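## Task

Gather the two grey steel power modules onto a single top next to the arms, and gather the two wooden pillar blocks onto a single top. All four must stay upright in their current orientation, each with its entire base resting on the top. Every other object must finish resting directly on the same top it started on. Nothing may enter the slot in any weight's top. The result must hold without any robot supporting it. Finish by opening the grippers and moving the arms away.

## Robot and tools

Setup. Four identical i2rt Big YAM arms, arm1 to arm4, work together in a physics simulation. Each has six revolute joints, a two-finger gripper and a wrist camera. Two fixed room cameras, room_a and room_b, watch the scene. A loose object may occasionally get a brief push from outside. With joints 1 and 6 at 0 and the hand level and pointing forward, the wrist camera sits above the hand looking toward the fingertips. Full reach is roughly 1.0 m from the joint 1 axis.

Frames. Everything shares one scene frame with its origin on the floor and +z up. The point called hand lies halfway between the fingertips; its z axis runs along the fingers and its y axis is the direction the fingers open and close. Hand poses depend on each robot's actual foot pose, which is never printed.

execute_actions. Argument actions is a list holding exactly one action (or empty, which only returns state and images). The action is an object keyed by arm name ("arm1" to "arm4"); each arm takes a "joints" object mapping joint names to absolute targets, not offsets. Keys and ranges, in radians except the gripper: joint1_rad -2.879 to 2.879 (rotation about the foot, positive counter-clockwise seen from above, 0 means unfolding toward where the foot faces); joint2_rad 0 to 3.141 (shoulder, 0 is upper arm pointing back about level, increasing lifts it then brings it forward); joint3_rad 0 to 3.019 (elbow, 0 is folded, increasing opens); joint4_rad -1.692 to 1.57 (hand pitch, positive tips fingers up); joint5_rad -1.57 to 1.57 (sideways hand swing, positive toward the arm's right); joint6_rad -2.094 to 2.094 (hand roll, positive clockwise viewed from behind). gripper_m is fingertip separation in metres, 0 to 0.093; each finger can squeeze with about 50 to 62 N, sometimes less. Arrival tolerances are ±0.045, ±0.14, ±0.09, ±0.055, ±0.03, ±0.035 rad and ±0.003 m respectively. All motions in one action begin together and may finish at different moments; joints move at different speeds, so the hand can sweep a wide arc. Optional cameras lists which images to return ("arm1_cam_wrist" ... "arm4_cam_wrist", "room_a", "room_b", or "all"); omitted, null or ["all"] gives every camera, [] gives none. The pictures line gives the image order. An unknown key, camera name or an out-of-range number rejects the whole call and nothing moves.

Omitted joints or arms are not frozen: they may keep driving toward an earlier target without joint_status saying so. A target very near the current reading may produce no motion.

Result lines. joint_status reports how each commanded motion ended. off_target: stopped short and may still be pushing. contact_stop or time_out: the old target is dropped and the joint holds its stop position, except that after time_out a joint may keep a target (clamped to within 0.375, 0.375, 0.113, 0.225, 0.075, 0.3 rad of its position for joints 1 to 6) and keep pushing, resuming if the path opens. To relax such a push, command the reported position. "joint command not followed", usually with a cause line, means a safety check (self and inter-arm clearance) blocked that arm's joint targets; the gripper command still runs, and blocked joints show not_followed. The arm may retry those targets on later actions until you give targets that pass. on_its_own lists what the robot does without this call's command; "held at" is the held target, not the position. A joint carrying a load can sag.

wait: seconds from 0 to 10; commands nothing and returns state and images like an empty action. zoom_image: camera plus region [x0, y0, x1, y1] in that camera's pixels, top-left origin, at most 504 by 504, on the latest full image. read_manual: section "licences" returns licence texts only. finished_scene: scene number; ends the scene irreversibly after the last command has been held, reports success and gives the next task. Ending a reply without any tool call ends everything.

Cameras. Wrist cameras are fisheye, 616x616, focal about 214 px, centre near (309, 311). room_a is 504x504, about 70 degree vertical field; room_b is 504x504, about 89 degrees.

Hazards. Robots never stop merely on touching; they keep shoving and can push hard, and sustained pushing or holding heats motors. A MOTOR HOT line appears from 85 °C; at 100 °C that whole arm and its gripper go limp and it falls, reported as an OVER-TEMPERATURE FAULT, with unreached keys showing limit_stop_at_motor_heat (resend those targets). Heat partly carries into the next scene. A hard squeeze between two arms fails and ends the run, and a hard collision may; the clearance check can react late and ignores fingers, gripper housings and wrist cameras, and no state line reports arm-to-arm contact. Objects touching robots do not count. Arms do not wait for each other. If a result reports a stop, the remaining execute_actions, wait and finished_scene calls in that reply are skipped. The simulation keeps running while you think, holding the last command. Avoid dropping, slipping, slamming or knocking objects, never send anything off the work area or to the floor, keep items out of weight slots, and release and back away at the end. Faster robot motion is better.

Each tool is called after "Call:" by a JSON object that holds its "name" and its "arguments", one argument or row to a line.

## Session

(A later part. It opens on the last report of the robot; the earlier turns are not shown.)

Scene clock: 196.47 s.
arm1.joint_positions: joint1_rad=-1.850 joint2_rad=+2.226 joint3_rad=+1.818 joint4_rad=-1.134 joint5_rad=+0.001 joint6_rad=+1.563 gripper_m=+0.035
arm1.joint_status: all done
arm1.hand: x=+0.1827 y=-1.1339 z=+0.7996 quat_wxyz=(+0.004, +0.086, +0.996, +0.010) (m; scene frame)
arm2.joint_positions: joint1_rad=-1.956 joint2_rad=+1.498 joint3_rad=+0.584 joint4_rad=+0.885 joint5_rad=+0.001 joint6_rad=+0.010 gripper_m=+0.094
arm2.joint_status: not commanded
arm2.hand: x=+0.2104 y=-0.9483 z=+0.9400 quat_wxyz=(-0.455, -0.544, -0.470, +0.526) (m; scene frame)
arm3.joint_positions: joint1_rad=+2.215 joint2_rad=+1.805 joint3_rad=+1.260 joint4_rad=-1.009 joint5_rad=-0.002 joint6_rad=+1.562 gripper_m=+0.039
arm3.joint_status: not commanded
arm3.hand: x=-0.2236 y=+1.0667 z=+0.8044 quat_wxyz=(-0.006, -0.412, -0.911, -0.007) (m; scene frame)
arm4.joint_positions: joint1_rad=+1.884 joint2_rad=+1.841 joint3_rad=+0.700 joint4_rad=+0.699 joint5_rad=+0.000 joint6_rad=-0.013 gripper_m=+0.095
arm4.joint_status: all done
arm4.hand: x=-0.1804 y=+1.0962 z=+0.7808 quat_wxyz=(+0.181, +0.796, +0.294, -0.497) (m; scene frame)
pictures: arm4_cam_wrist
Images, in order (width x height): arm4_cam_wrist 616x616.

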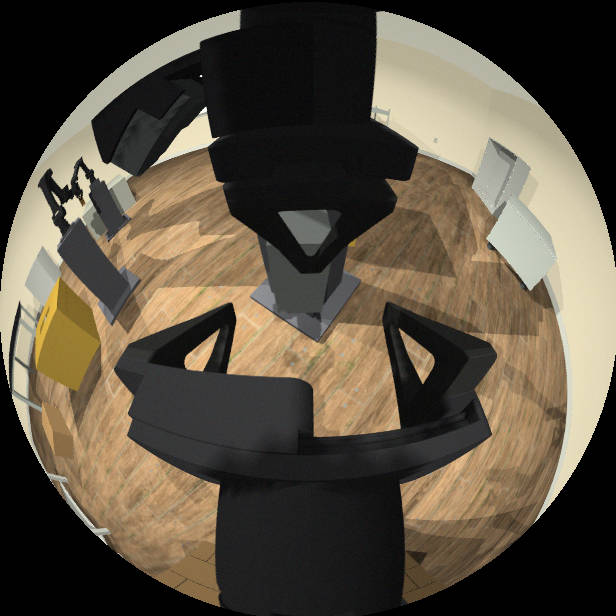

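Call:
{"name": "execute_actions", "arguments": {
  "actions": [
    {"arm2":{"joints":{"joint2_rad":2.36,"joint3_rad":0.935,"joint4_rad":1.42}},"arm4":{"joints":{"joint2_rad":1.97,"joint3_rad":0.79,"joint4_rad":0.88}}}
  ],
  "cameras": ["arm4_cam_wrist","arm2_cam_wrist","arm3_cam_wrist"]
}}

Scene clock: 227.20 s.
arm1.joint_positions: joint1_rad=-1.850 joint2_rad=+2.226 joint3_rad=+1.818 joint4_rad=-1.134 joint5_rad=+0.001 joint6_rad=+1.563 gripper_m=+0.035
arm1.joint_status: not commanded
arm1.hand: x=+0.1827 y=-1.1339 z=+0.7996 quat_wxyz=(+0.004, +0.086, +0.996, +0.010) (m; scene frame)
arm2.joint_positions: joint1_rad=-1.956 joint2_rad=+2.364 joint3_rad=+0.927 joint4_rad=+1.406 joint5_rad=+0.001 joint6_rad=+0.010 gripper_m=+0.094
arm2.joint_status: all done
arm2.hand: x=+0.1944 y=-1.0412 z=+0.6976 quat_wxyz=(-0.454, -0.544, -0.470, +0.526) (m; scene frame)
arm3.joint_positions: joint1_rad=+2.215 joint2_rad=+1.805 joint3_rad=+1.260 joint4_rad=-1.009 joint5_rad=-0.002 joint6_rad=+1.562 gripper_m=+0.039
arm3.joint_status: not commanded
arm3.hand: x=-0.2236 y=+1.0667 z=+0.8044 quat_wxyz=(-0.006, -0.412, -0.911, -0.007) (m; scene frame)
arm4.joint_positions: joint1_rad=+1.884 joint2_rad=+1.971 joint3_rad=+0.773 joint4_rad=+0.857 joint5_rad=+0.000 joint6_rad=-0.013 gripper_m=+0.095
arm4.joint_status: all done
arm4.hand: x=-0.2054 y=+1.0750 z=+0.7701 quat_wxyz=(+0.195, +0.770, +0.284, -0.537) (m; scene frame)
pictures: arm2_cam_wrist, arm3_cam_wrist, arm4_cam_wrist
Images, in order (width x height): arm2_cam_wrist 616x616, arm3_cam_wrist 616x616, arm4_cam_wrist 616x616.

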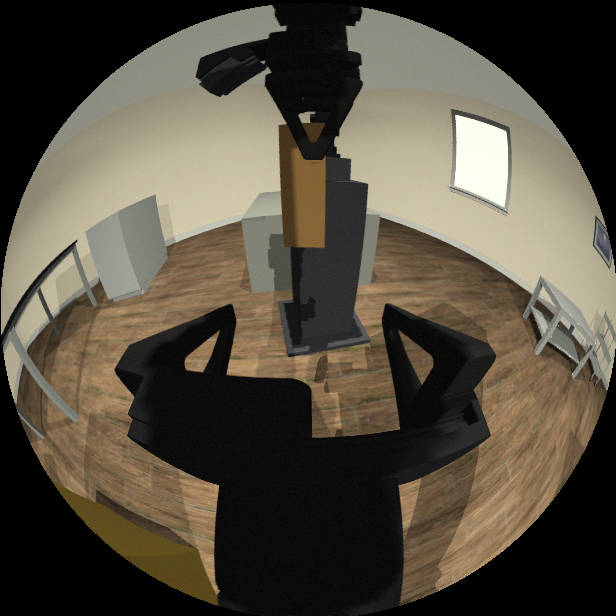

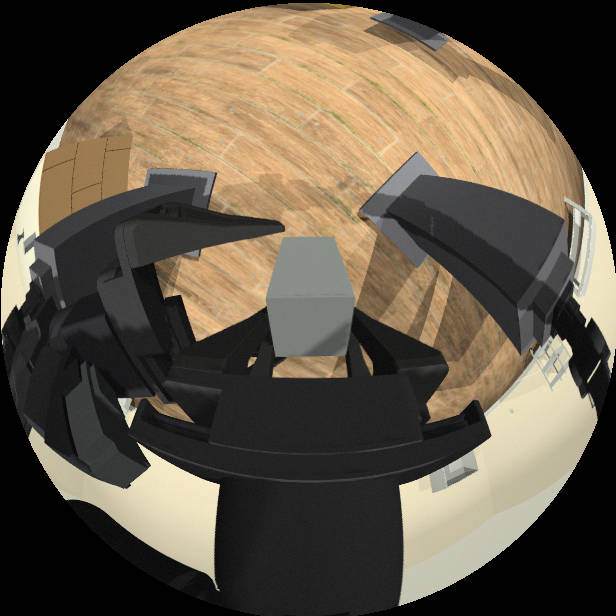

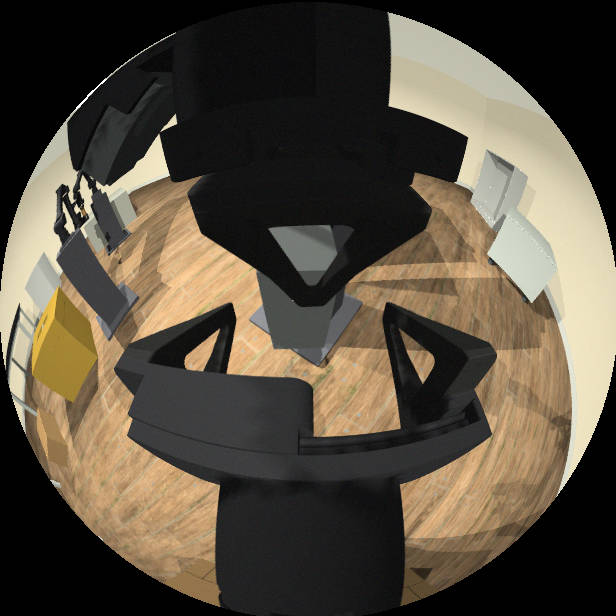

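Call:
{"name": "execute_actions", "arguments": {
  "actions": [
    {"arm2":{"joints":{"joint2_rad":2.425,"joint3_rad":1.255,"joint4_rad":1.185}},"arm4":{"joints":{"joint2_rad":2.057,"joint3_rad":0.83,"joint4_rad":0.995}}}
  ],
  "cameras": ["arm4_cam_wrist","arm2_cam_wrist","arm3_cam_wrist","arm1_cam_wrist"]
}}

Scene clock: 240.70 s.
arm1.joint_positions: joint1_rad=-1.850 joint2_rad=+2.226 joint3_rad=+1.818 joint4_rad=-1.134 joint5_rad=+0.001 joint6_rad=+1.563 gripper_m=+0.035
arm1.joint_status: not commanded
arm1.hand: x=+0.1827 y=-1.1339 z=+0.7996 quat_wxyz=(+0.004, +0.086, +0.996, +0.010) (m; scene frame)
arm2.joint_positions: joint1_rad=-1.956 joint2_rad=+2.419 joint3_rad=+1.243 joint4_rad=+1.193 joint5_rad=+0.001 joint6_rad=+0.010 gripper_m=+0.094
arm2.joint_status: all done
arm2.hand: x=+0.1791 y=-1.1478 z=+0.7176 quat_wxyz=(-0.465, -0.531, -0.459, +0.539) (m; scene frame)
arm3.joint_positions: joint1_rad=+2.215 joint2_rad=+1.805 joint3_rad=+1.260 joint4_rad=-1.009 joint5_rad=-0.002 joint6_rad=+1.562 gripper_m=+0.039
arm3.joint_status: not commanded
arm3.hand: x=-0.2236 y=+1.0667 z=+0.8044 quat_wxyz=(-0.006, -0.412, -0.911, -0.007) (m; scene frame)
arm4.joint_positions: joint1_rad=+1.884 joint2_rad=+2.056 joint3_rad=+0.811 joint4_rad=+0.971 joint5_rad=+0.000 joint6_rad=-0.013 gripper_m=+0.095
arm4.joint_status: all done
arm4.hand: x=-0.2167 y=+1.0654 z=+0.7610 quat_wxyz=(+0.205, +0.751, +0.277, -0.563) (m; scene frame)
pictures: arm1_cam_wrist, arm2_cam_wrist, arm3_cam_wrist, arm4_cam_wrist
Images, in order (width x height): arm1_cam_wrist 616x616, arm2_cam_wrist 616x616, arm3_cam_wrist 616x616, arm4_cam_wrist 616x616.

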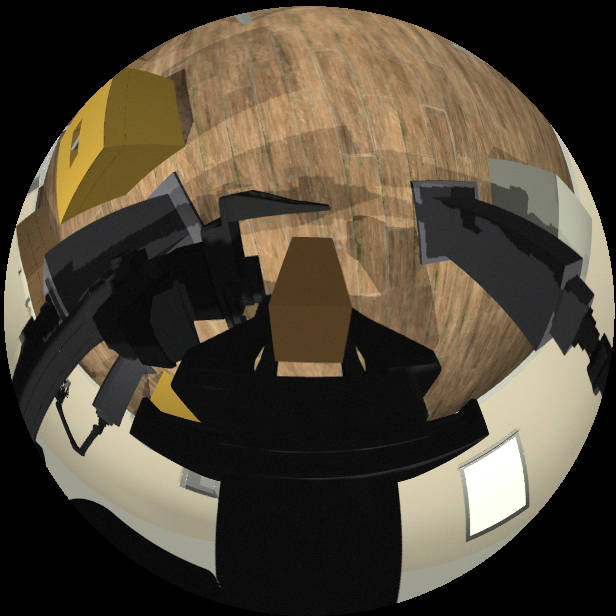

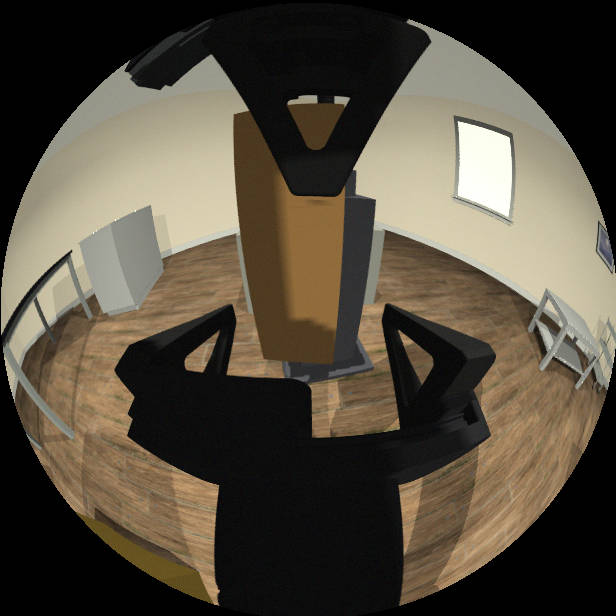

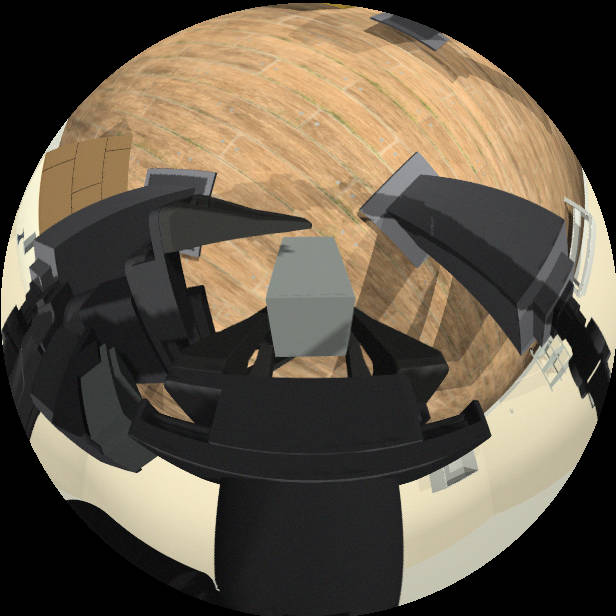

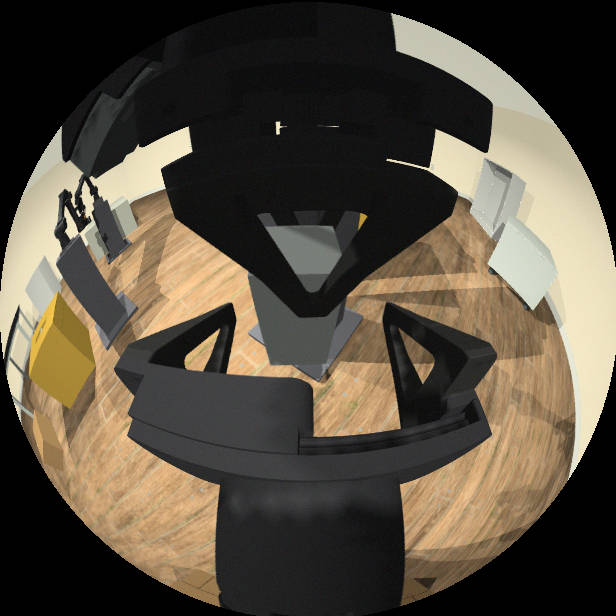

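Call:
{"name": "execute_actions", "arguments": {
  "actions": [
    {"arm2":{"joints":{"joint1_rad":-1.935,"joint2_rad":2.375,"joint4_rad":1.16}},"arm4":{"joints":{"joint1_rad":1.902,"joint4_rad":1.03}}}
  ],
  "cameras": ["arm4_cam_wrist","arm2_cam_wrist","arm3_cam_wrist"]
}}

Scene clock: 254.50 s.
arm1.joint_positions: joint1_rad=-1.850 joint2_rad=+2.226 joint3_rad=+1.818 joint4_rad=-1.134 joint5_rad=+0.001 joint6_rad=+1.563 gripper_m=+0.035
arm1.joint_status: not commanded
arm1.hand: x=+0.1827 y=-1.1339 z=+0.7996 quat_wxyz=(+0.004, +0.086, +0.996, +0.010) (m; scene frame)
arm2.joint_positions: joint1_rad=-1.947 joint2_rad=+2.373 joint3_rad=+1.243 joint4_rad=+1.167 joint5_rad=+0.001 joint6_rad=+0.010 gripper_m=+0.094
arm2.joint_status: all done
arm2.hand: x=+0.1850 y=-1.1553 z=+0.7447 quat_wxyz=(-0.473, -0.524, -0.457, +0.542) (m; scene frame)
arm3.joint_positions: joint1_rad=+2.215 joint2_rad=+1.805 joint3_rad=+1.260 joint4_rad=-1.009 joint5_rad=-0.002 joint6_rad=+1.562 gripper_m=+0.039
arm3.joint_status: not commanded
arm3.hand: x=-0.2236 y=+1.0667 z=+0.8044 quat_wxyz=(-0.006, -0.412, -0.911, -0.007) (m; scene frame)
arm4.joint_positions: joint1_rad=+1.892 joint2_rad=+2.056 joint3_rad=+0.811 joint4_rad=+1.006 joint5_rad=+0.000 joint6_rad=-0.013 gripper_m=+0.095
arm4.joint_status: all done
arm4.hand: x=-0.2151 y=+1.0600 z=+0.7694 quat_wxyz=(+0.212, +0.740, +0.277, -0.575) (m; scene frame)
pictures: arm2_cam_wrist, arm3_cam_wrist, arm4_cam_wrist
Images, in order (width x height): arm2_cam_wrist 616x616, arm3_cam_wrist 616x616, arm4_cam_wrist 616x616.

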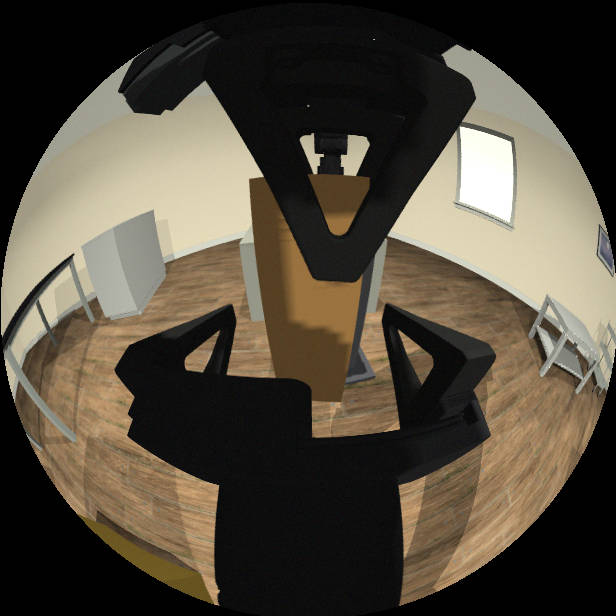

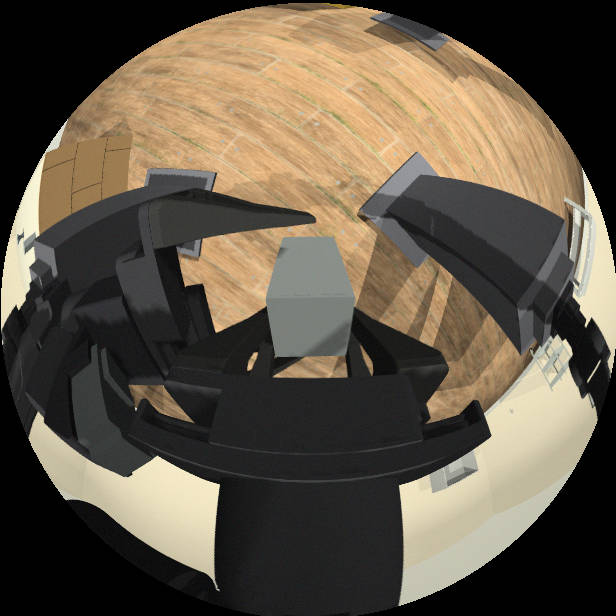

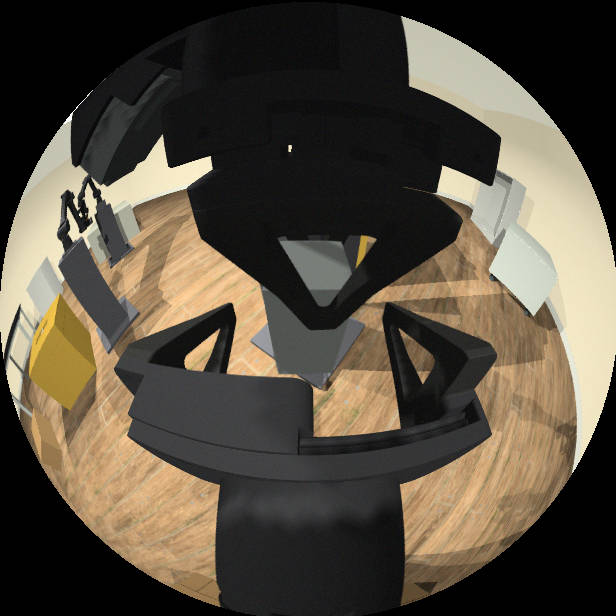

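Call:
{"name": "execute_actions", "arguments": {
  "actions": [
    {"arm2":{"joints":{"gripper_m":0.015}},"arm4":{"joints":{"gripper_m":0.018}}}
  ],
  "cameras": ["arm4_cam_wrist","arm2_cam_wrist","arm3_cam_wrist"]
}}

Scene clock: 263.10 s.
arm1.joint_positions: joint1_rad=-1.850 joint2_rad=+2.226 joint3_rad=+1.818 joint4_rad=-1.134 joint5_rad=+0.004 joint6_rad=+1.554 gripper_m=+0.035
arm1.joint_status: not commanded
arm1.hand: x=+0.1833 y=-1.1340 z=+0.7996 quat_wxyz=(+0.006, +0.082, +0.997, +0.010) (m; scene frame)
arm2.joint_positions: joint1_rad=-1.947 joint2_rad=+2.373 joint3_rad=+1.243 joint4_rad=+1.167 joint5_rad=+0.008 joint6_rad=+0.006 gripper_m=+0.035
arm2.joint_status: gripper_m off_target (ended at +0.035, target +0.015)
arm2.hand: x=+0.1837 y=-1.1551 z=+0.7446 quat_wxyz=(-0.470, -0.525, -0.456, +0.544) (m; scene frame)
arm3.joint_positions: joint1_rad=+2.215 joint2_rad=+1.805 joint3_rad=+1.260 joint4_rad=-1.009 joint5_rad=-0.004 joint6_rad=+1.567 gripper_m=+0.039
arm3.joint_status: not commanded
arm3.hand: x=-0.2238 y=+1.0670 z=+0.8044 quat_wxyz=(-0.005, -0.415, -0.910, -0.008) (m; scene frame)
arm4.joint_positions: joint1_rad=+1.894 joint2_rad=+2.056 joint3_rad=+0.811 joint4_rad=+1.007 joint5_rad=-0.002 joint6_rad=-0.008 gripper_m=+0.040
arm4.joint_status: gripper_m off_target (ended at +0.040, target +0.018)
arm4.hand: x=-0.2144 y=+1.0591 z=+0.7695 quat_wxyz=(+0.214, +0.740, +0.276, -0.574) (m; scene frame)
pictures: arm2_cam_wrist, arm3_cam_wrist, arm4_cam_wrist
Images, in order (width x height): arm2_cam_wrist 616x616, arm3_cam_wrist 616x616, arm4_cam_wrist 616x616.

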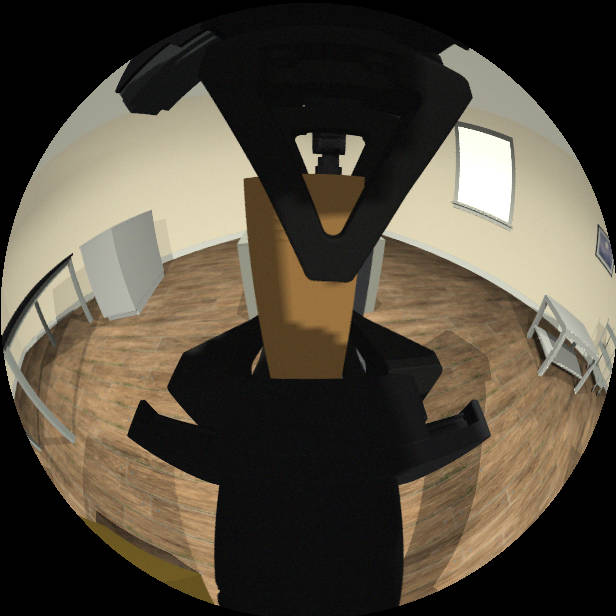

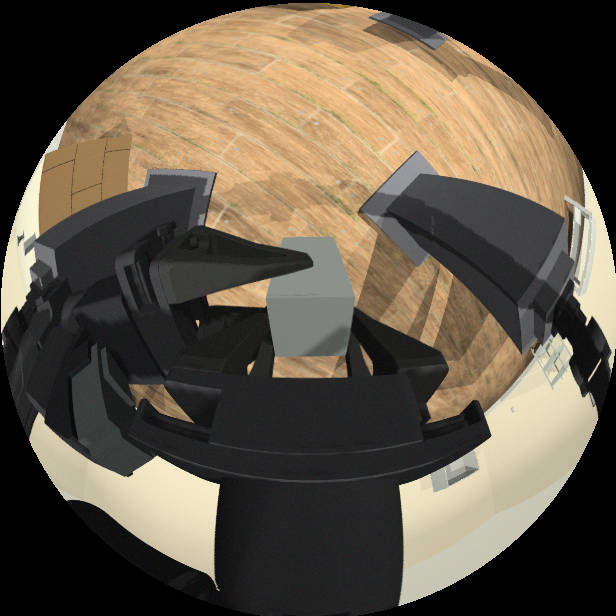

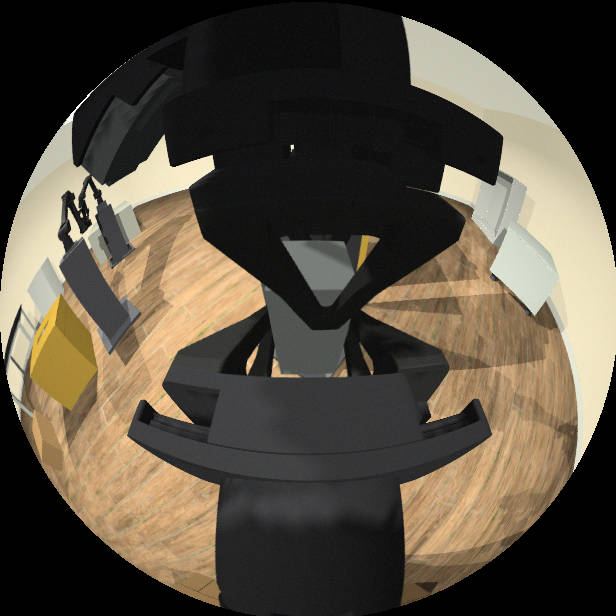

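Call:
{"name": "execute_actions", "arguments": {
  "actions": [
    {"arm1":{"joints":{"gripper_m":0.052}},"arm3":{"joints":{"gripper_m":0.056}}}
  ],
  "cameras": []
}}

Call:
{"name": "execute_actions", "arguments": {
  "actions": [
    {"arm1":{"joints":{"joint2_rad":2.13,"joint4_rad":-1.19}},"arm3":{"joints":{"joint2_rad":1.7,"joint4_rad":-1.06}}}
  ],
  "cameras": ["arm4_cam_wrist","arm2_cam_wrist"]
}}

Scene clock: 276.03 s.
arm1.joint_positions: joint1_rad=-1.850 joint2_rad=+2.226 joint3_rad=+1.818 joint4_rad=-1.134 joint5_rad=+0.004 joint6_rad=+1.562 gripper_m=+0.052
arm1.joint_status: all done
arm1.hand: x=+0.1833 y=-1.1340 z=+0.7996 quat_wxyz=(+0.006, +0.086, +0.996, +0.010) (m; scene frame)
arm2.joint_positions: joint1_rad=-1.947 joint2_rad=+2.373 joint3_rad=+1.243 joint4_rad=+1.164 joint5_rad=+0.002 joint6_rad=+0.006 gripper_m=+0.035
arm2.joint_status: not commanded
arm2.hand: x=+0.1850 y=-1.1553 z=+0.7439 quat_wxyz=(-0.471, -0.524, -0.458, +0.542) (m; scene frame)
arm3.joint_positions: joint1_rad=+2.215 joint2_rad=+1.805 joint3_rad=+1.260 joint4_rad=-1.009 joint5_rad=-0.003 joint6_rad=+1.568 gripper_m=+0.056
arm3.joint_status: all done
arm3.hand: x=-0.2237 y=+1.0668 z=+0.8044 quat_wxyz=(-0.005, -0.415, -0.910, -0.007) (m; scene frame)
arm4.joint_positions: joint1_rad=+1.894 joint2_rad=+2.058 joint3_rad=+0.811 joint4_rad=+1.007 joint5_rad=-0.002 joint6_rad=-0.008 gripper_m=+0.040
arm4.joint_status: not commanded
arm4.hand: x=-0.2142 y=+1.0594 z=+0.7681 quat_wxyz=(+0.214, +0.741, +0.276, -0.574) (m; scene frame)
pictures: none
No camera images: the call's "cameras" was empty. Leave "cameras" out to get every camera's image.

Scene clock: 277.20 s.
arm1.joint_positions: joint1_rad=-1.850 joint2_rad=+2.130 joint3_rad=+1.818 joint4_rad=-1.174 joint5_rad=+0.004 joint6_rad=+1.563 gripper_m=+0.052
arm1.joint_status: all done
arm1.hand: x=+0.1832 y=-1.1330 z=+0.8603 quat_wxyz=(+0.008, +0.086, +0.996, +0.038) (m; scene frame)
arm2.joint_positions: joint1_rad=-1.947 joint2_rad=+2.373 joint3_rad=+1.243 joint4_rad=+1.164 joint5_rad=+0.002 joint6_rad=+0.006 gripper_m=+0.035
arm2.joint_status: not commanded
arm2.hand: x=+0.1850 y=-1.1553 z=+0.7439 quat_wxyz=(-0.471, -0.524, -0.458, +0.542) (m; scene frame)
arm3.joint_positions: joint1_rad=+2.215 joint2_rad=+1.690 joint3_rad=+1.260 joint4_rad=-1.044 joint5_rad=-0.003 joint6_rad=+1.568 gripper_m=+0.056
arm3.joint_status: all done
arm3.hand: x=-0.2250 y=+1.0662 z=+0.8595 quat_wxyz=(-0.022, -0.415, -0.909, -0.044) (m; scene frame)
arm4.joint_positions: joint1_rad=+1.894 joint2_rad=+2.058 joint3_rad=+0.811 joint4_rad=+1.007 joint5_rad=-0.002 joint6_rad=-0.008 gripper_m=+0.040
arm4.joint_status: not commanded
arm4.hand: x=-0.2142 y=+1.0594 z=+0.7681 quat_wxyz=(+0.214, +0.741, +0.276, -0.574) (m; scene frame)
pictures: arm2_cam_wrist, arm4_cam_wrist
Images, in order (width x height): arm2_cam_wrist 616x616, arm4_cam_wrist 616x616.

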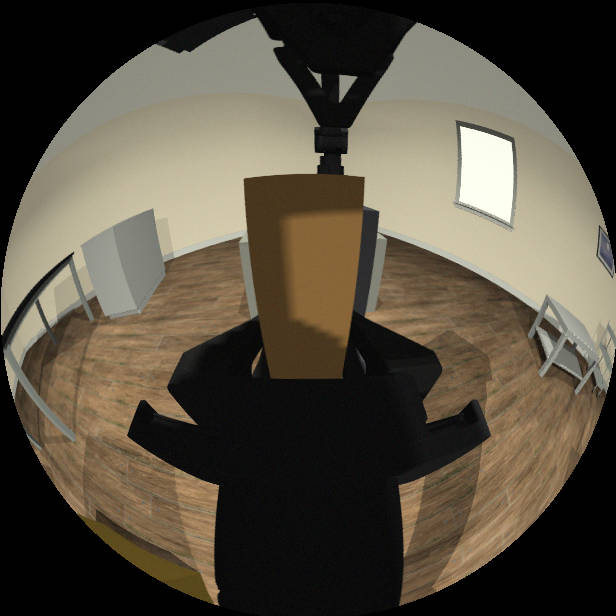

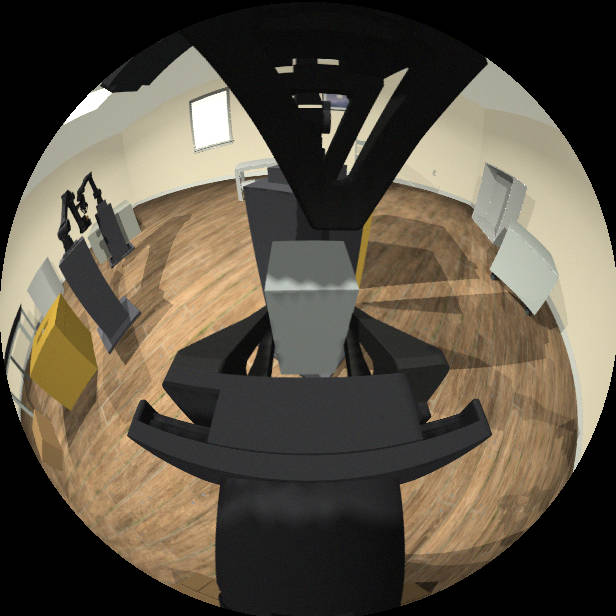

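Call:
{"name": "execute_actions", "arguments": {
  "actions": [
    {"arm1":{"joints":{"joint2_rad":1.0,"joint3_rad":1.2,"joint4_rad":-1.4}},"arm3":{"joints":{"joint2_rad":1.3,"joint4_rad":-1.4,"gripper_m":0.065}}}
  ],
  "cameras": []
}}

Call:
{"name": "execute_actions", "arguments": {
  "actions": [
    {"arm1":{"joints":{"joint1_rad":0}},"arm3":{"joints":{"joint1_rad":0.575}},"arm2":{"joints":{"joint1_rad":1.991,"joint2_rad":2.25,"joint4_rad":1.05}},"arm4":{"joints":{"joint1_rad":-1.3,"joint2_rad":1.95,"joint4_rad":0.91}}}
  ]
}}

Scene clock: 308.53 s.
arm1.joint_positions: joint1_rad=-1.850 joint2_rad=+0.994 joint3_rad=+1.200 joint4_rad=-1.385 joint5_rad=+0.004 joint6_rad=+1.563 gripper_m=+0.052
arm1.joint_status: all done
arm1.hand: x=+0.1237 y=-1.4496 z=+1.1458 quat_wxyz=(+0.022, +0.085, +0.978, +0.190) (m; scene frame)
arm2.joint_positions: joint1_rad=-1.947 joint2_rad=+2.373 joint3_rad=+1.243 joint4_rad=+1.164 joint5_rad=+0.002 joint6_rad=+0.006 gripper_m=+0.035
arm2.joint_status: not commanded
arm2.hand: x=+0.1850 y=-1.1553 z=+0.7439 quat_wxyz=(-0.471, -0.524, -0.458, +0.542) (m; scene frame)
arm3.joint_positions: joint1_rad=+2.215 joint2_rad=+1.300 joint3_rad=+1.255 joint4_rad=-1.385 joint5_rad=-0.003 joint6_rad=+1.568 gripper_m=+0.065
arm3.joint_status: all done
arm3.hand: x=-0.3037 y=+0.9996 z=+1.0185 quat_wxyz=(-0.031, -0.414, -0.907, -0.064) (m; scene frame)
arm4.joint_positions: joint1_rad=+1.894 joint2_rad=+2.058 joint3_rad=+0.811 joint4_rad=+1.007 joint5_rad=-0.002 joint6_rad=-0.008 gripper_m=+0.040
arm4.joint_status: not commanded
arm4.hand: x=-0.2142 y=+1.0594 z=+0.7681 quat_wxyz=(+0.214, +0.741, +0.276, -0.574) (m; scene frame)
pictures: none
No camera images: the call's "cameras" was empty. Leave "cameras" out to get every camera's image.

Scene clock: 311.67 s.
arm1.joint_positions: joint1_rad=-0.002 joint2_rad=+0.994 joint3_rad=+1.200 joint4_rad=-1.385 joint5_rad=+0.001 joint6_rad=+1.563 gripper_m=+0.052
arm1.joint_status: all done
arm1.hand: x=-0.2770 y=-1.8164 z=+1.1474 quat_wxyz=(-0.145, -0.728, +0.657, +0.127) (m; scene frame)
arm2.joint_positions: joint1_rad=+2.003 joint2_rad=+2.238 joint3_rad=+1.248 joint4_rad=+1.051 joint5_rad=-0.002 joint6_rad=+0.006 gripper_m=+0.035
arm2.joint_status: all done
arm2.hand: x=-0.1884 y=+0.1858 z=+0.8274 quat_wxyz=(-0.314, +0.613, -0.299, -0.661) (m; scene frame)
arm3.joint_positions: joint1_rad=+0.578 joint2_rad=+1.302 joint3_rad=+1.255 joint4_rad=-1.385 joint5_rad=-0.001 joint6_rad=+1.568 gripper_m=+0.065
arm3.joint_status: all done
arm3.hand: x=-0.3662 y=+0.4153 z=+1.0194 quat_wxyz=(-0.068, -0.945, -0.318, -0.024) (m; scene frame)
arm4.joint_positions: joint1_rad=-1.309 joint2_rad=+1.976 joint3_rad=+0.817 joint4_rad=+0.912 joint5_rad=+0.002 joint6_rad=-0.008 gripper_m=+0.040
arm4.joint_status: all done
arm4.hand: x=+0.7539 y=+1.8398 z=+0.8135 quat_wxyz=(-0.590, +0.254, -0.742, -0.192) (m; scene frame)
pictures: arm1_cam_wrist, arm2_cam_wrist, arm3_cam_wrist, arm4_cam_wrist, room_a, room_b
Images, in order (width x height): arm1_cam_wrist 616x616, arm2_cam_wrist 616x616, arm3_cam_wrist 616x616, arm4_cam_wrist 616x616, room_a 504x504, room_b 504x504.

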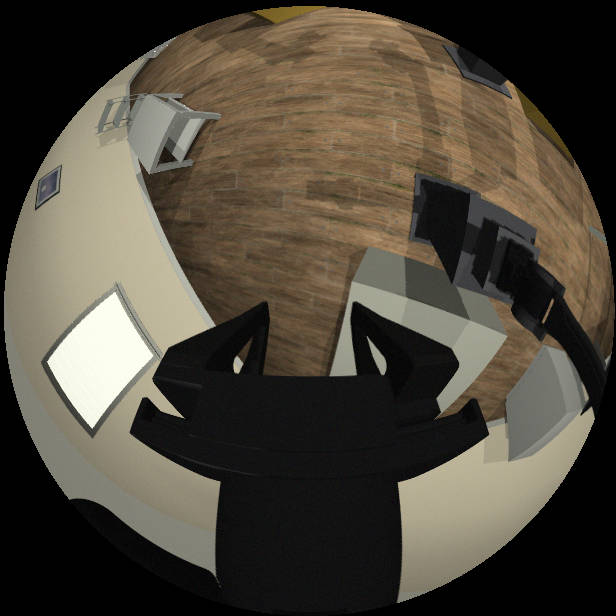

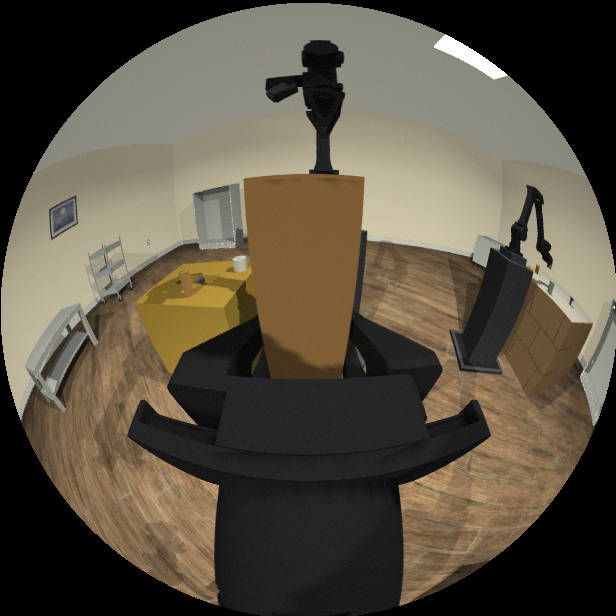

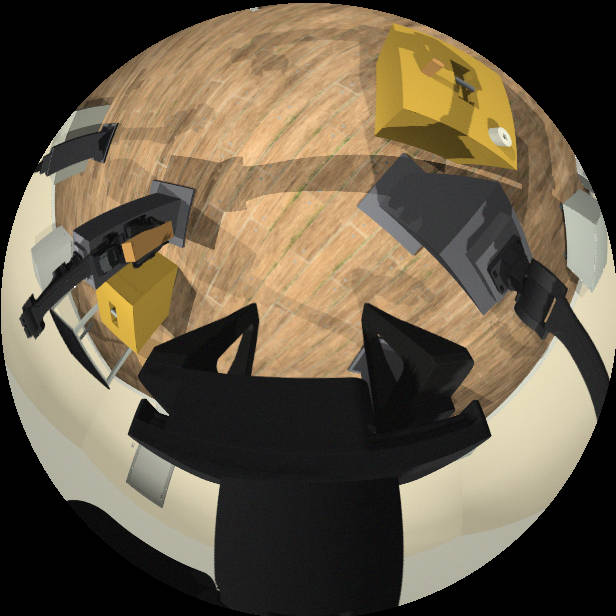

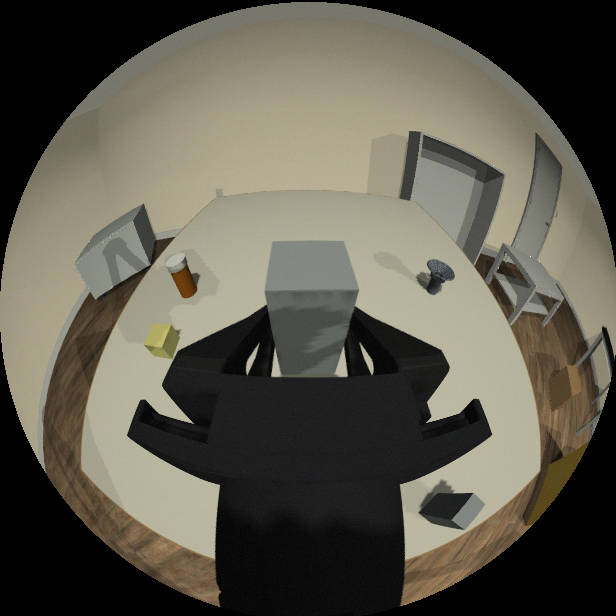

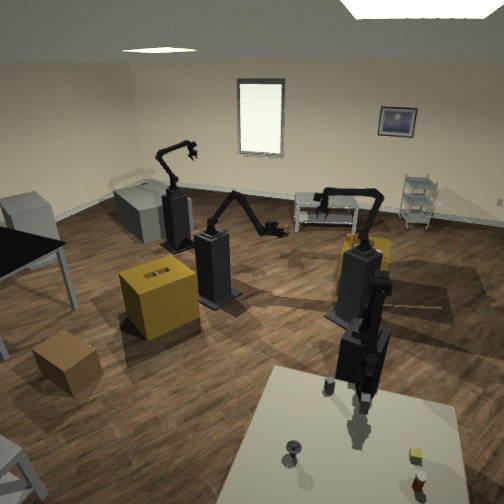

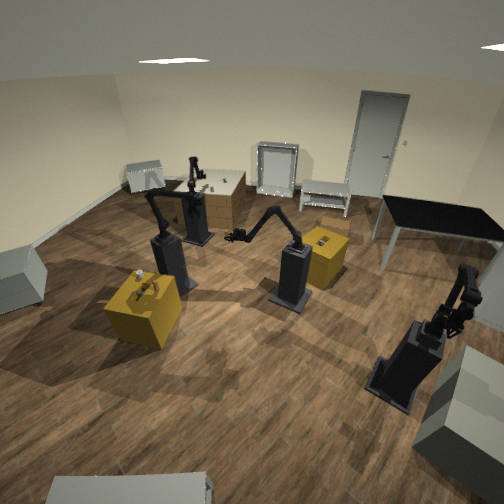

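Call:
{"name": "execute_actions", "arguments": {
  "actions": [
    {"arm2":{"joints":{"joint2_rad":2.485,"joint3_rad":1.47,"joint4_rad":1.05}},"arm3":{"joints":{"joint2_rad":1.9,"joint3_rad":1.85,"joint4_rad":-1.5}},"arm4":{"joints":{"joint2_rad":2.17,"joint3_rad":0.93,"joint4_rad":1.03}}}
  ],
  "cameras": ["arm4_cam_wrist","arm3_cam_wrist","room_a"]
}}

Call:
{"name": "zoom_image", "arguments": {
  "camera": "room_a",
  "region": [290,330,430,470]
}}

Scene clock: 330.30 s.
arm1.joint_positions: joint1_rad=-0.002 joint2_rad=+0.994 joint3_rad=+1.200 joint4_rad=-1.385 joint5_rad=+0.001 joint6_rad=+1.563 gripper_m=+0.052
arm1.joint_status: not commanded
arm1.hand: x=-0.2770 y=-1.8164 z=+1.1474 quat_wxyz=(-0.145, -0.728, +0.657, +0.127) (m; scene frame)
arm2.joint_positions: joint1_rad=+2.003 joint2_rad=+2.497 joint3_rad=+1.435 joint4_rad=+1.047 joint5_rad=-0.002 joint6_rad=+0.006 gripper_m=+0.035
arm2.joint_status: all done
arm2.hand: x=-0.2098 y=+0.2118 z=+0.7119 quat_wxyz=(-0.302, +0.638, -0.311, -0.637) (m; scene frame)
arm3.joint_positions: joint1_rad=+0.578 joint2_rad=+1.912 joint3_rad=+1.791 joint4_rad=-1.487 joint5_rad=-0.001 joint6_rad=+1.568 gripper_m=+0.065
arm3.joint_status: all done
arm3.hand: x=-0.2575 y=+0.2712 z=+0.9414 quat_wxyz=(+0.015, -0.948, -0.318, +0.004) (m; scene frame)
arm4.joint_positions: joint1_rad=-1.309 joint2_rad=+2.201 joint3_rad=+0.912 joint4_rad=+0.999 joint5_rad=+0.002 joint6_rad=-0.008 gripper_m=+0.040
arm4.joint_status: all done
arm4.hand: x=+0.7683 y=+1.8501 z=+0.7309 quat_wxyz=(-0.573, +0.259, -0.755, -0.186) (m; scene frame)
pictures: arm3_cam_wrist, arm4_cam_wrist, room_a
Images, in order (width x height): arm3_cam_wrist 616x616, arm4_cam_wrist 616x616, room_a 504x504.

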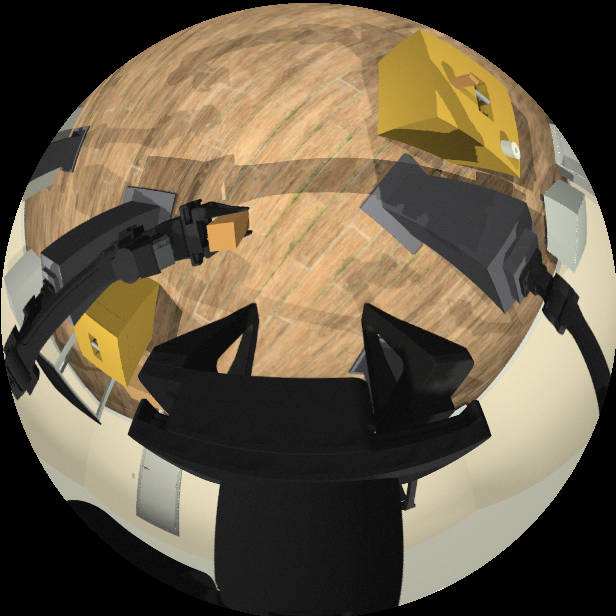

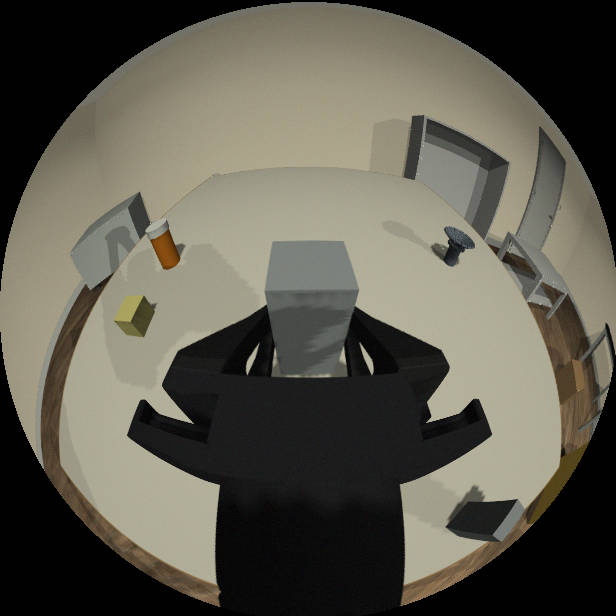

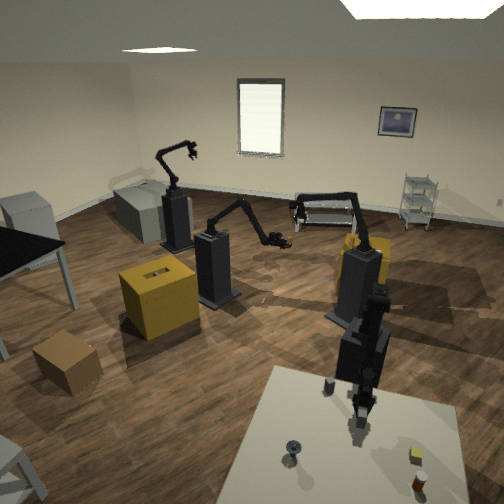

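Region (290, 330, 430, 470) of room_a's 504x504 image, scaled by 3.600, with more detail than that image has.

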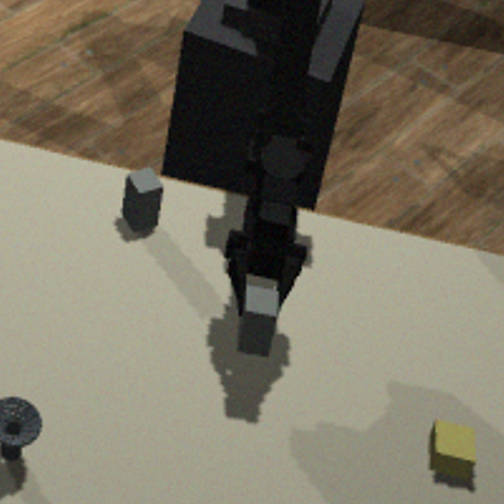

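Call:
{"name": "execute_actions", "arguments": {
  "actions": [
    {"arm2":{"joints":{"joint4_rad":1.1}},"arm3":{"joints":{"joint2_rad":2.17,"joint3_rad":2.1,"joint4_rad":-1.45}},"arm4":{"joints":{"joint2_rad":2.33,"joint3_rad":1.02,"joint4_rad":1.13}}}
  ],
  "cameras": ["arm4_cam_wrist","arm3_cam_wrist","room_a"]
}}

Call:
{"name": "zoom_image", "arguments": {
  "camera": "room_a",
  "region": [290,330,430,470]
}}

Scene clock: 361.43 s.
arm1.joint_positions: joint1_rad=-0.002 joint2_rad=+0.994 joint3_rad=+1.200 joint4_rad=-1.385 joint5_rad=+0.001 joint6_rad=+1.563 gripper_m=+0.052
arm1.joint_status: not commanded
arm1.hand: x=-0.2770 y=-1.8164 z=+1.1474 quat_wxyz=(-0.145, -0.728, +0.657, +0.127) (m; scene frame)
arm2.joint_positions: joint1_rad=+2.003 joint2_rad=+2.497 joint3_rad=+1.435 joint4_rad=+1.080 joint5_rad=-0.002 joint6_rad=+0.006 gripper_m=+0.035
arm2.joint_status: all done
arm2.hand: x=-0.2098 y=+0.2118 z=+0.7204 quat_wxyz=(-0.307, +0.627, -0.305, -0.647) (m; scene frame)
arm3.joint_positions: joint1_rad=+0.578 joint2_rad=+2.182 joint3_rad=+2.041 joint4_rad=-1.461 joint5_rad=-0.001 joint6_rad=+1.568 gripper_m=+0.065
arm3.joint_status: all done
arm3.hand: x=-0.2074 y=+0.2049 z=+0.8707 quat_wxyz=(+0.013, -0.948, -0.318, +0.003) (m; scene frame)
arm4.joint_positions: joint1_rad=-1.309 joint2_rad=+2.353 joint3_rad=+1.004 joint4_rad=+1.099 joint5_rad=+0.002 joint6_rad=-0.008 gripper_m=+0.040
arm4.joint_status: all done
arm4.hand: x=+0.7831 y=+1.8609 z=+0.6899 quat_wxyz=(-0.588, +0.255, -0.743, -0.192) (m; scene frame)
pictures: arm3_cam_wrist, arm4_cam_wrist, room_a
Images, in order (width x height): arm3_cam_wrist 616x616, arm4_cam_wrist 616x616, room_a 504x504.

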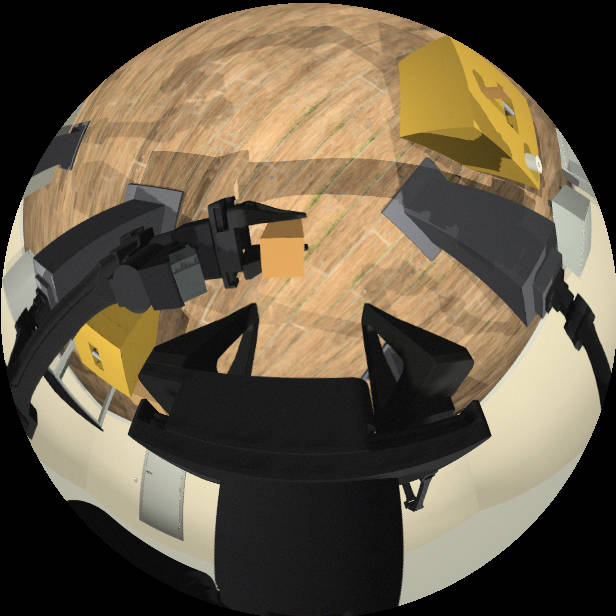

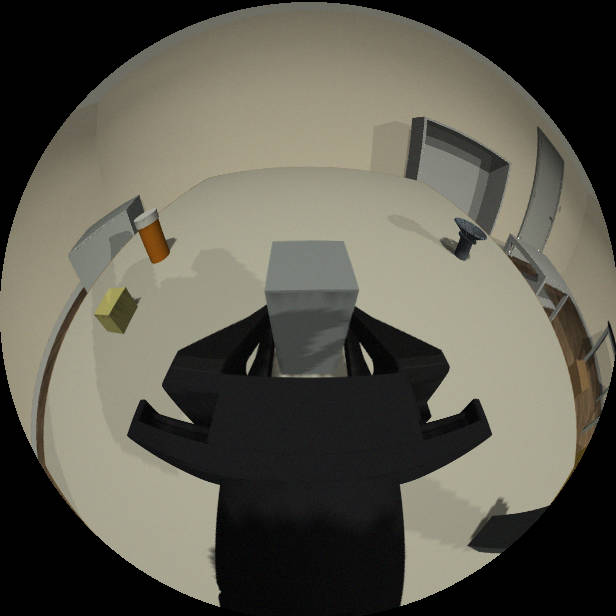

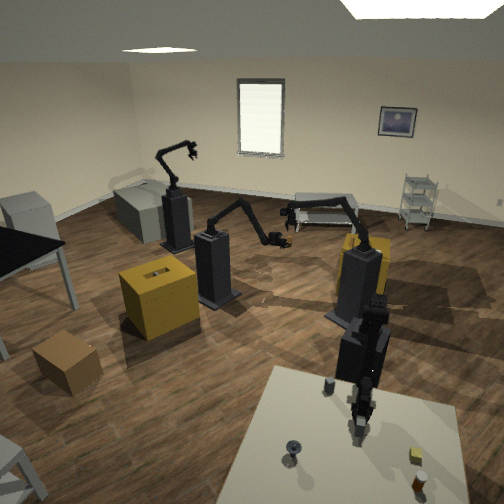

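Region (290, 330, 430, 470) of room_a's 504x504 image, scaled by 3.600, with more detail than that image has.

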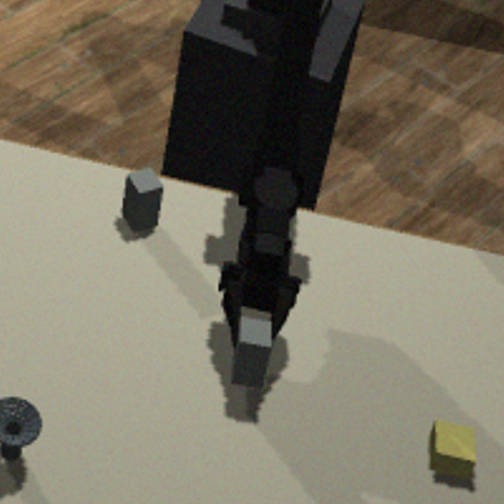

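Call:
{"name": "execute_actions", "arguments": {
  "actions": [
    {"arm3":{"joints":{"joint2_rad":2.245,"joint3_rad":2.12,"joint4_rad":-1.375}},"arm4":{"joints":{"joint2_rad":2.395,"joint4_rad":1.195}}}
  ],
  "cameras": ["arm4_cam_wrist","arm3_cam_wrist","room_a"]
}}

Call:
{"name": "zoom_image", "arguments": {
  "camera": "room_a",
  "region": [290,330,430,470]
}}

Scene clock: 378.37 s.
arm1.joint_positions: joint1_rad=-0.002 joint2_rad=+0.994 joint3_rad=+1.200 joint4_rad=-1.385 joint5_rad=+0.001 joint6_rad=+1.563 gripper_m=+0.052
arm1.joint_status: not commanded
arm1.hand: x=-0.2770 y=-1.8164 z=+1.1474 quat_wxyz=(-0.145, -0.728, +0.657, +0.127) (m; scene frame)
arm2.joint_positions: joint1_rad=+2.003 joint2_rad=+2.497 joint3_rad=+1.435 joint4_rad=+1.080 joint5_rad=-0.002 joint6_rad=+0.006 gripper_m=+0.035
arm2.joint_status: not commanded
arm2.hand: x=-0.2098 y=+0.2118 z=+0.7204 quat_wxyz=(-0.307, +0.627, -0.305, -0.647) (m; scene frame)
arm3.joint_positions: joint1_rad=+0.578 joint2_rad=+2.245 joint3_rad=+2.072 joint4_rad=-1.393 joint5_rad=-0.001 joint6_rad=+1.568 gripper_m=+0.065
arm3.joint_status: all done
arm3.hand: x=-0.1931 y=+0.1861 z=+0.8411 quat_wxyz=(-0.005, -0.948, -0.318, -0.003) (m; scene frame)
arm4.joint_positions: joint1_rad=-1.309 joint2_rad=+2.404 joint3_rad=+1.004 joint4_rad=+1.164 joint5_rad=+0.002 joint6_rad=-0.008 gripper_m=+0.040
arm4.joint_status: all done
arm4.hand: x=+0.7774 y=+1.8565 z=+0.6732 quat_wxyz=(-0.593, +0.253, -0.739, -0.193) (m; scene frame)
pictures: arm3_cam_wrist, arm4_cam_wrist, room_a
Images, in order (width x height): arm3_cam_wrist 616x616, arm4_cam_wrist 616x616, room_a 504x504.

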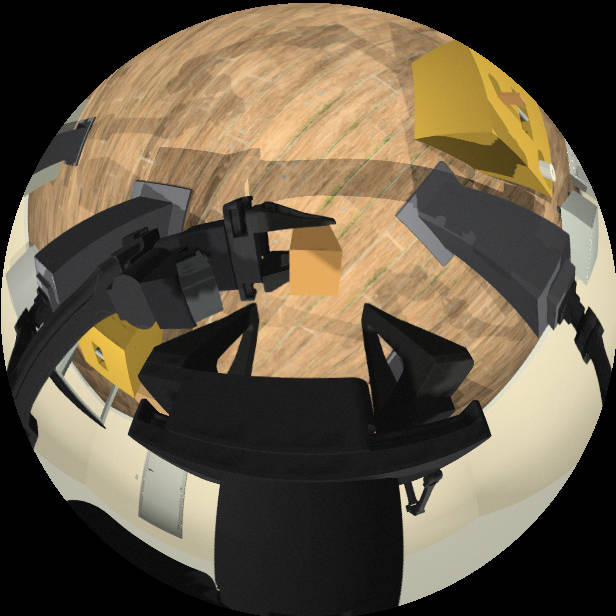

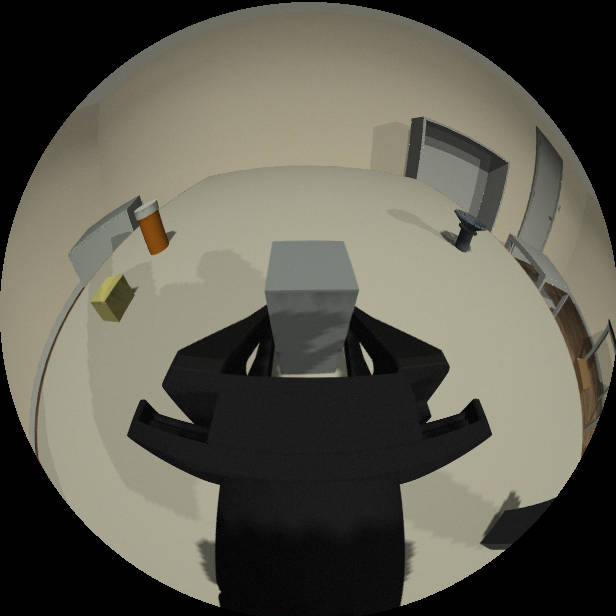

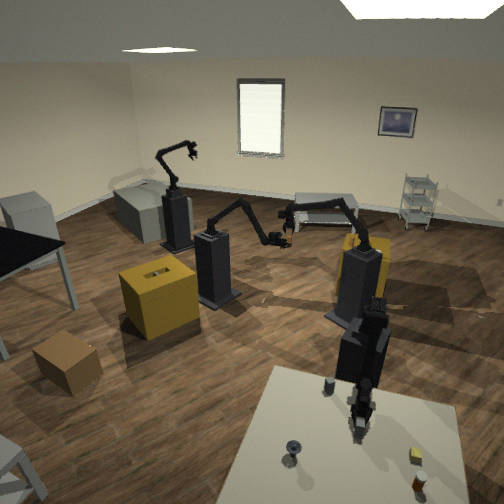

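Region (290, 330, 430, 470) of room_a's 504x504 image, scaled by 3.600, with more detail than that image has.

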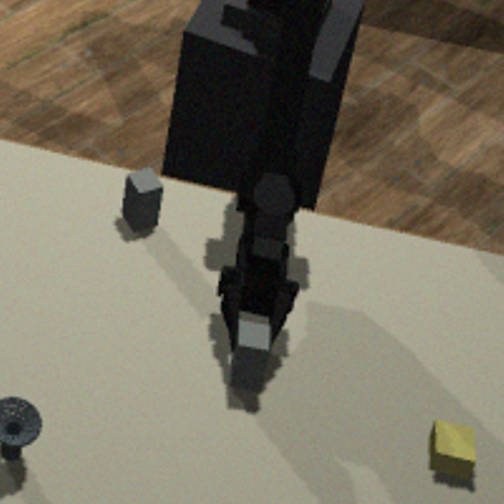

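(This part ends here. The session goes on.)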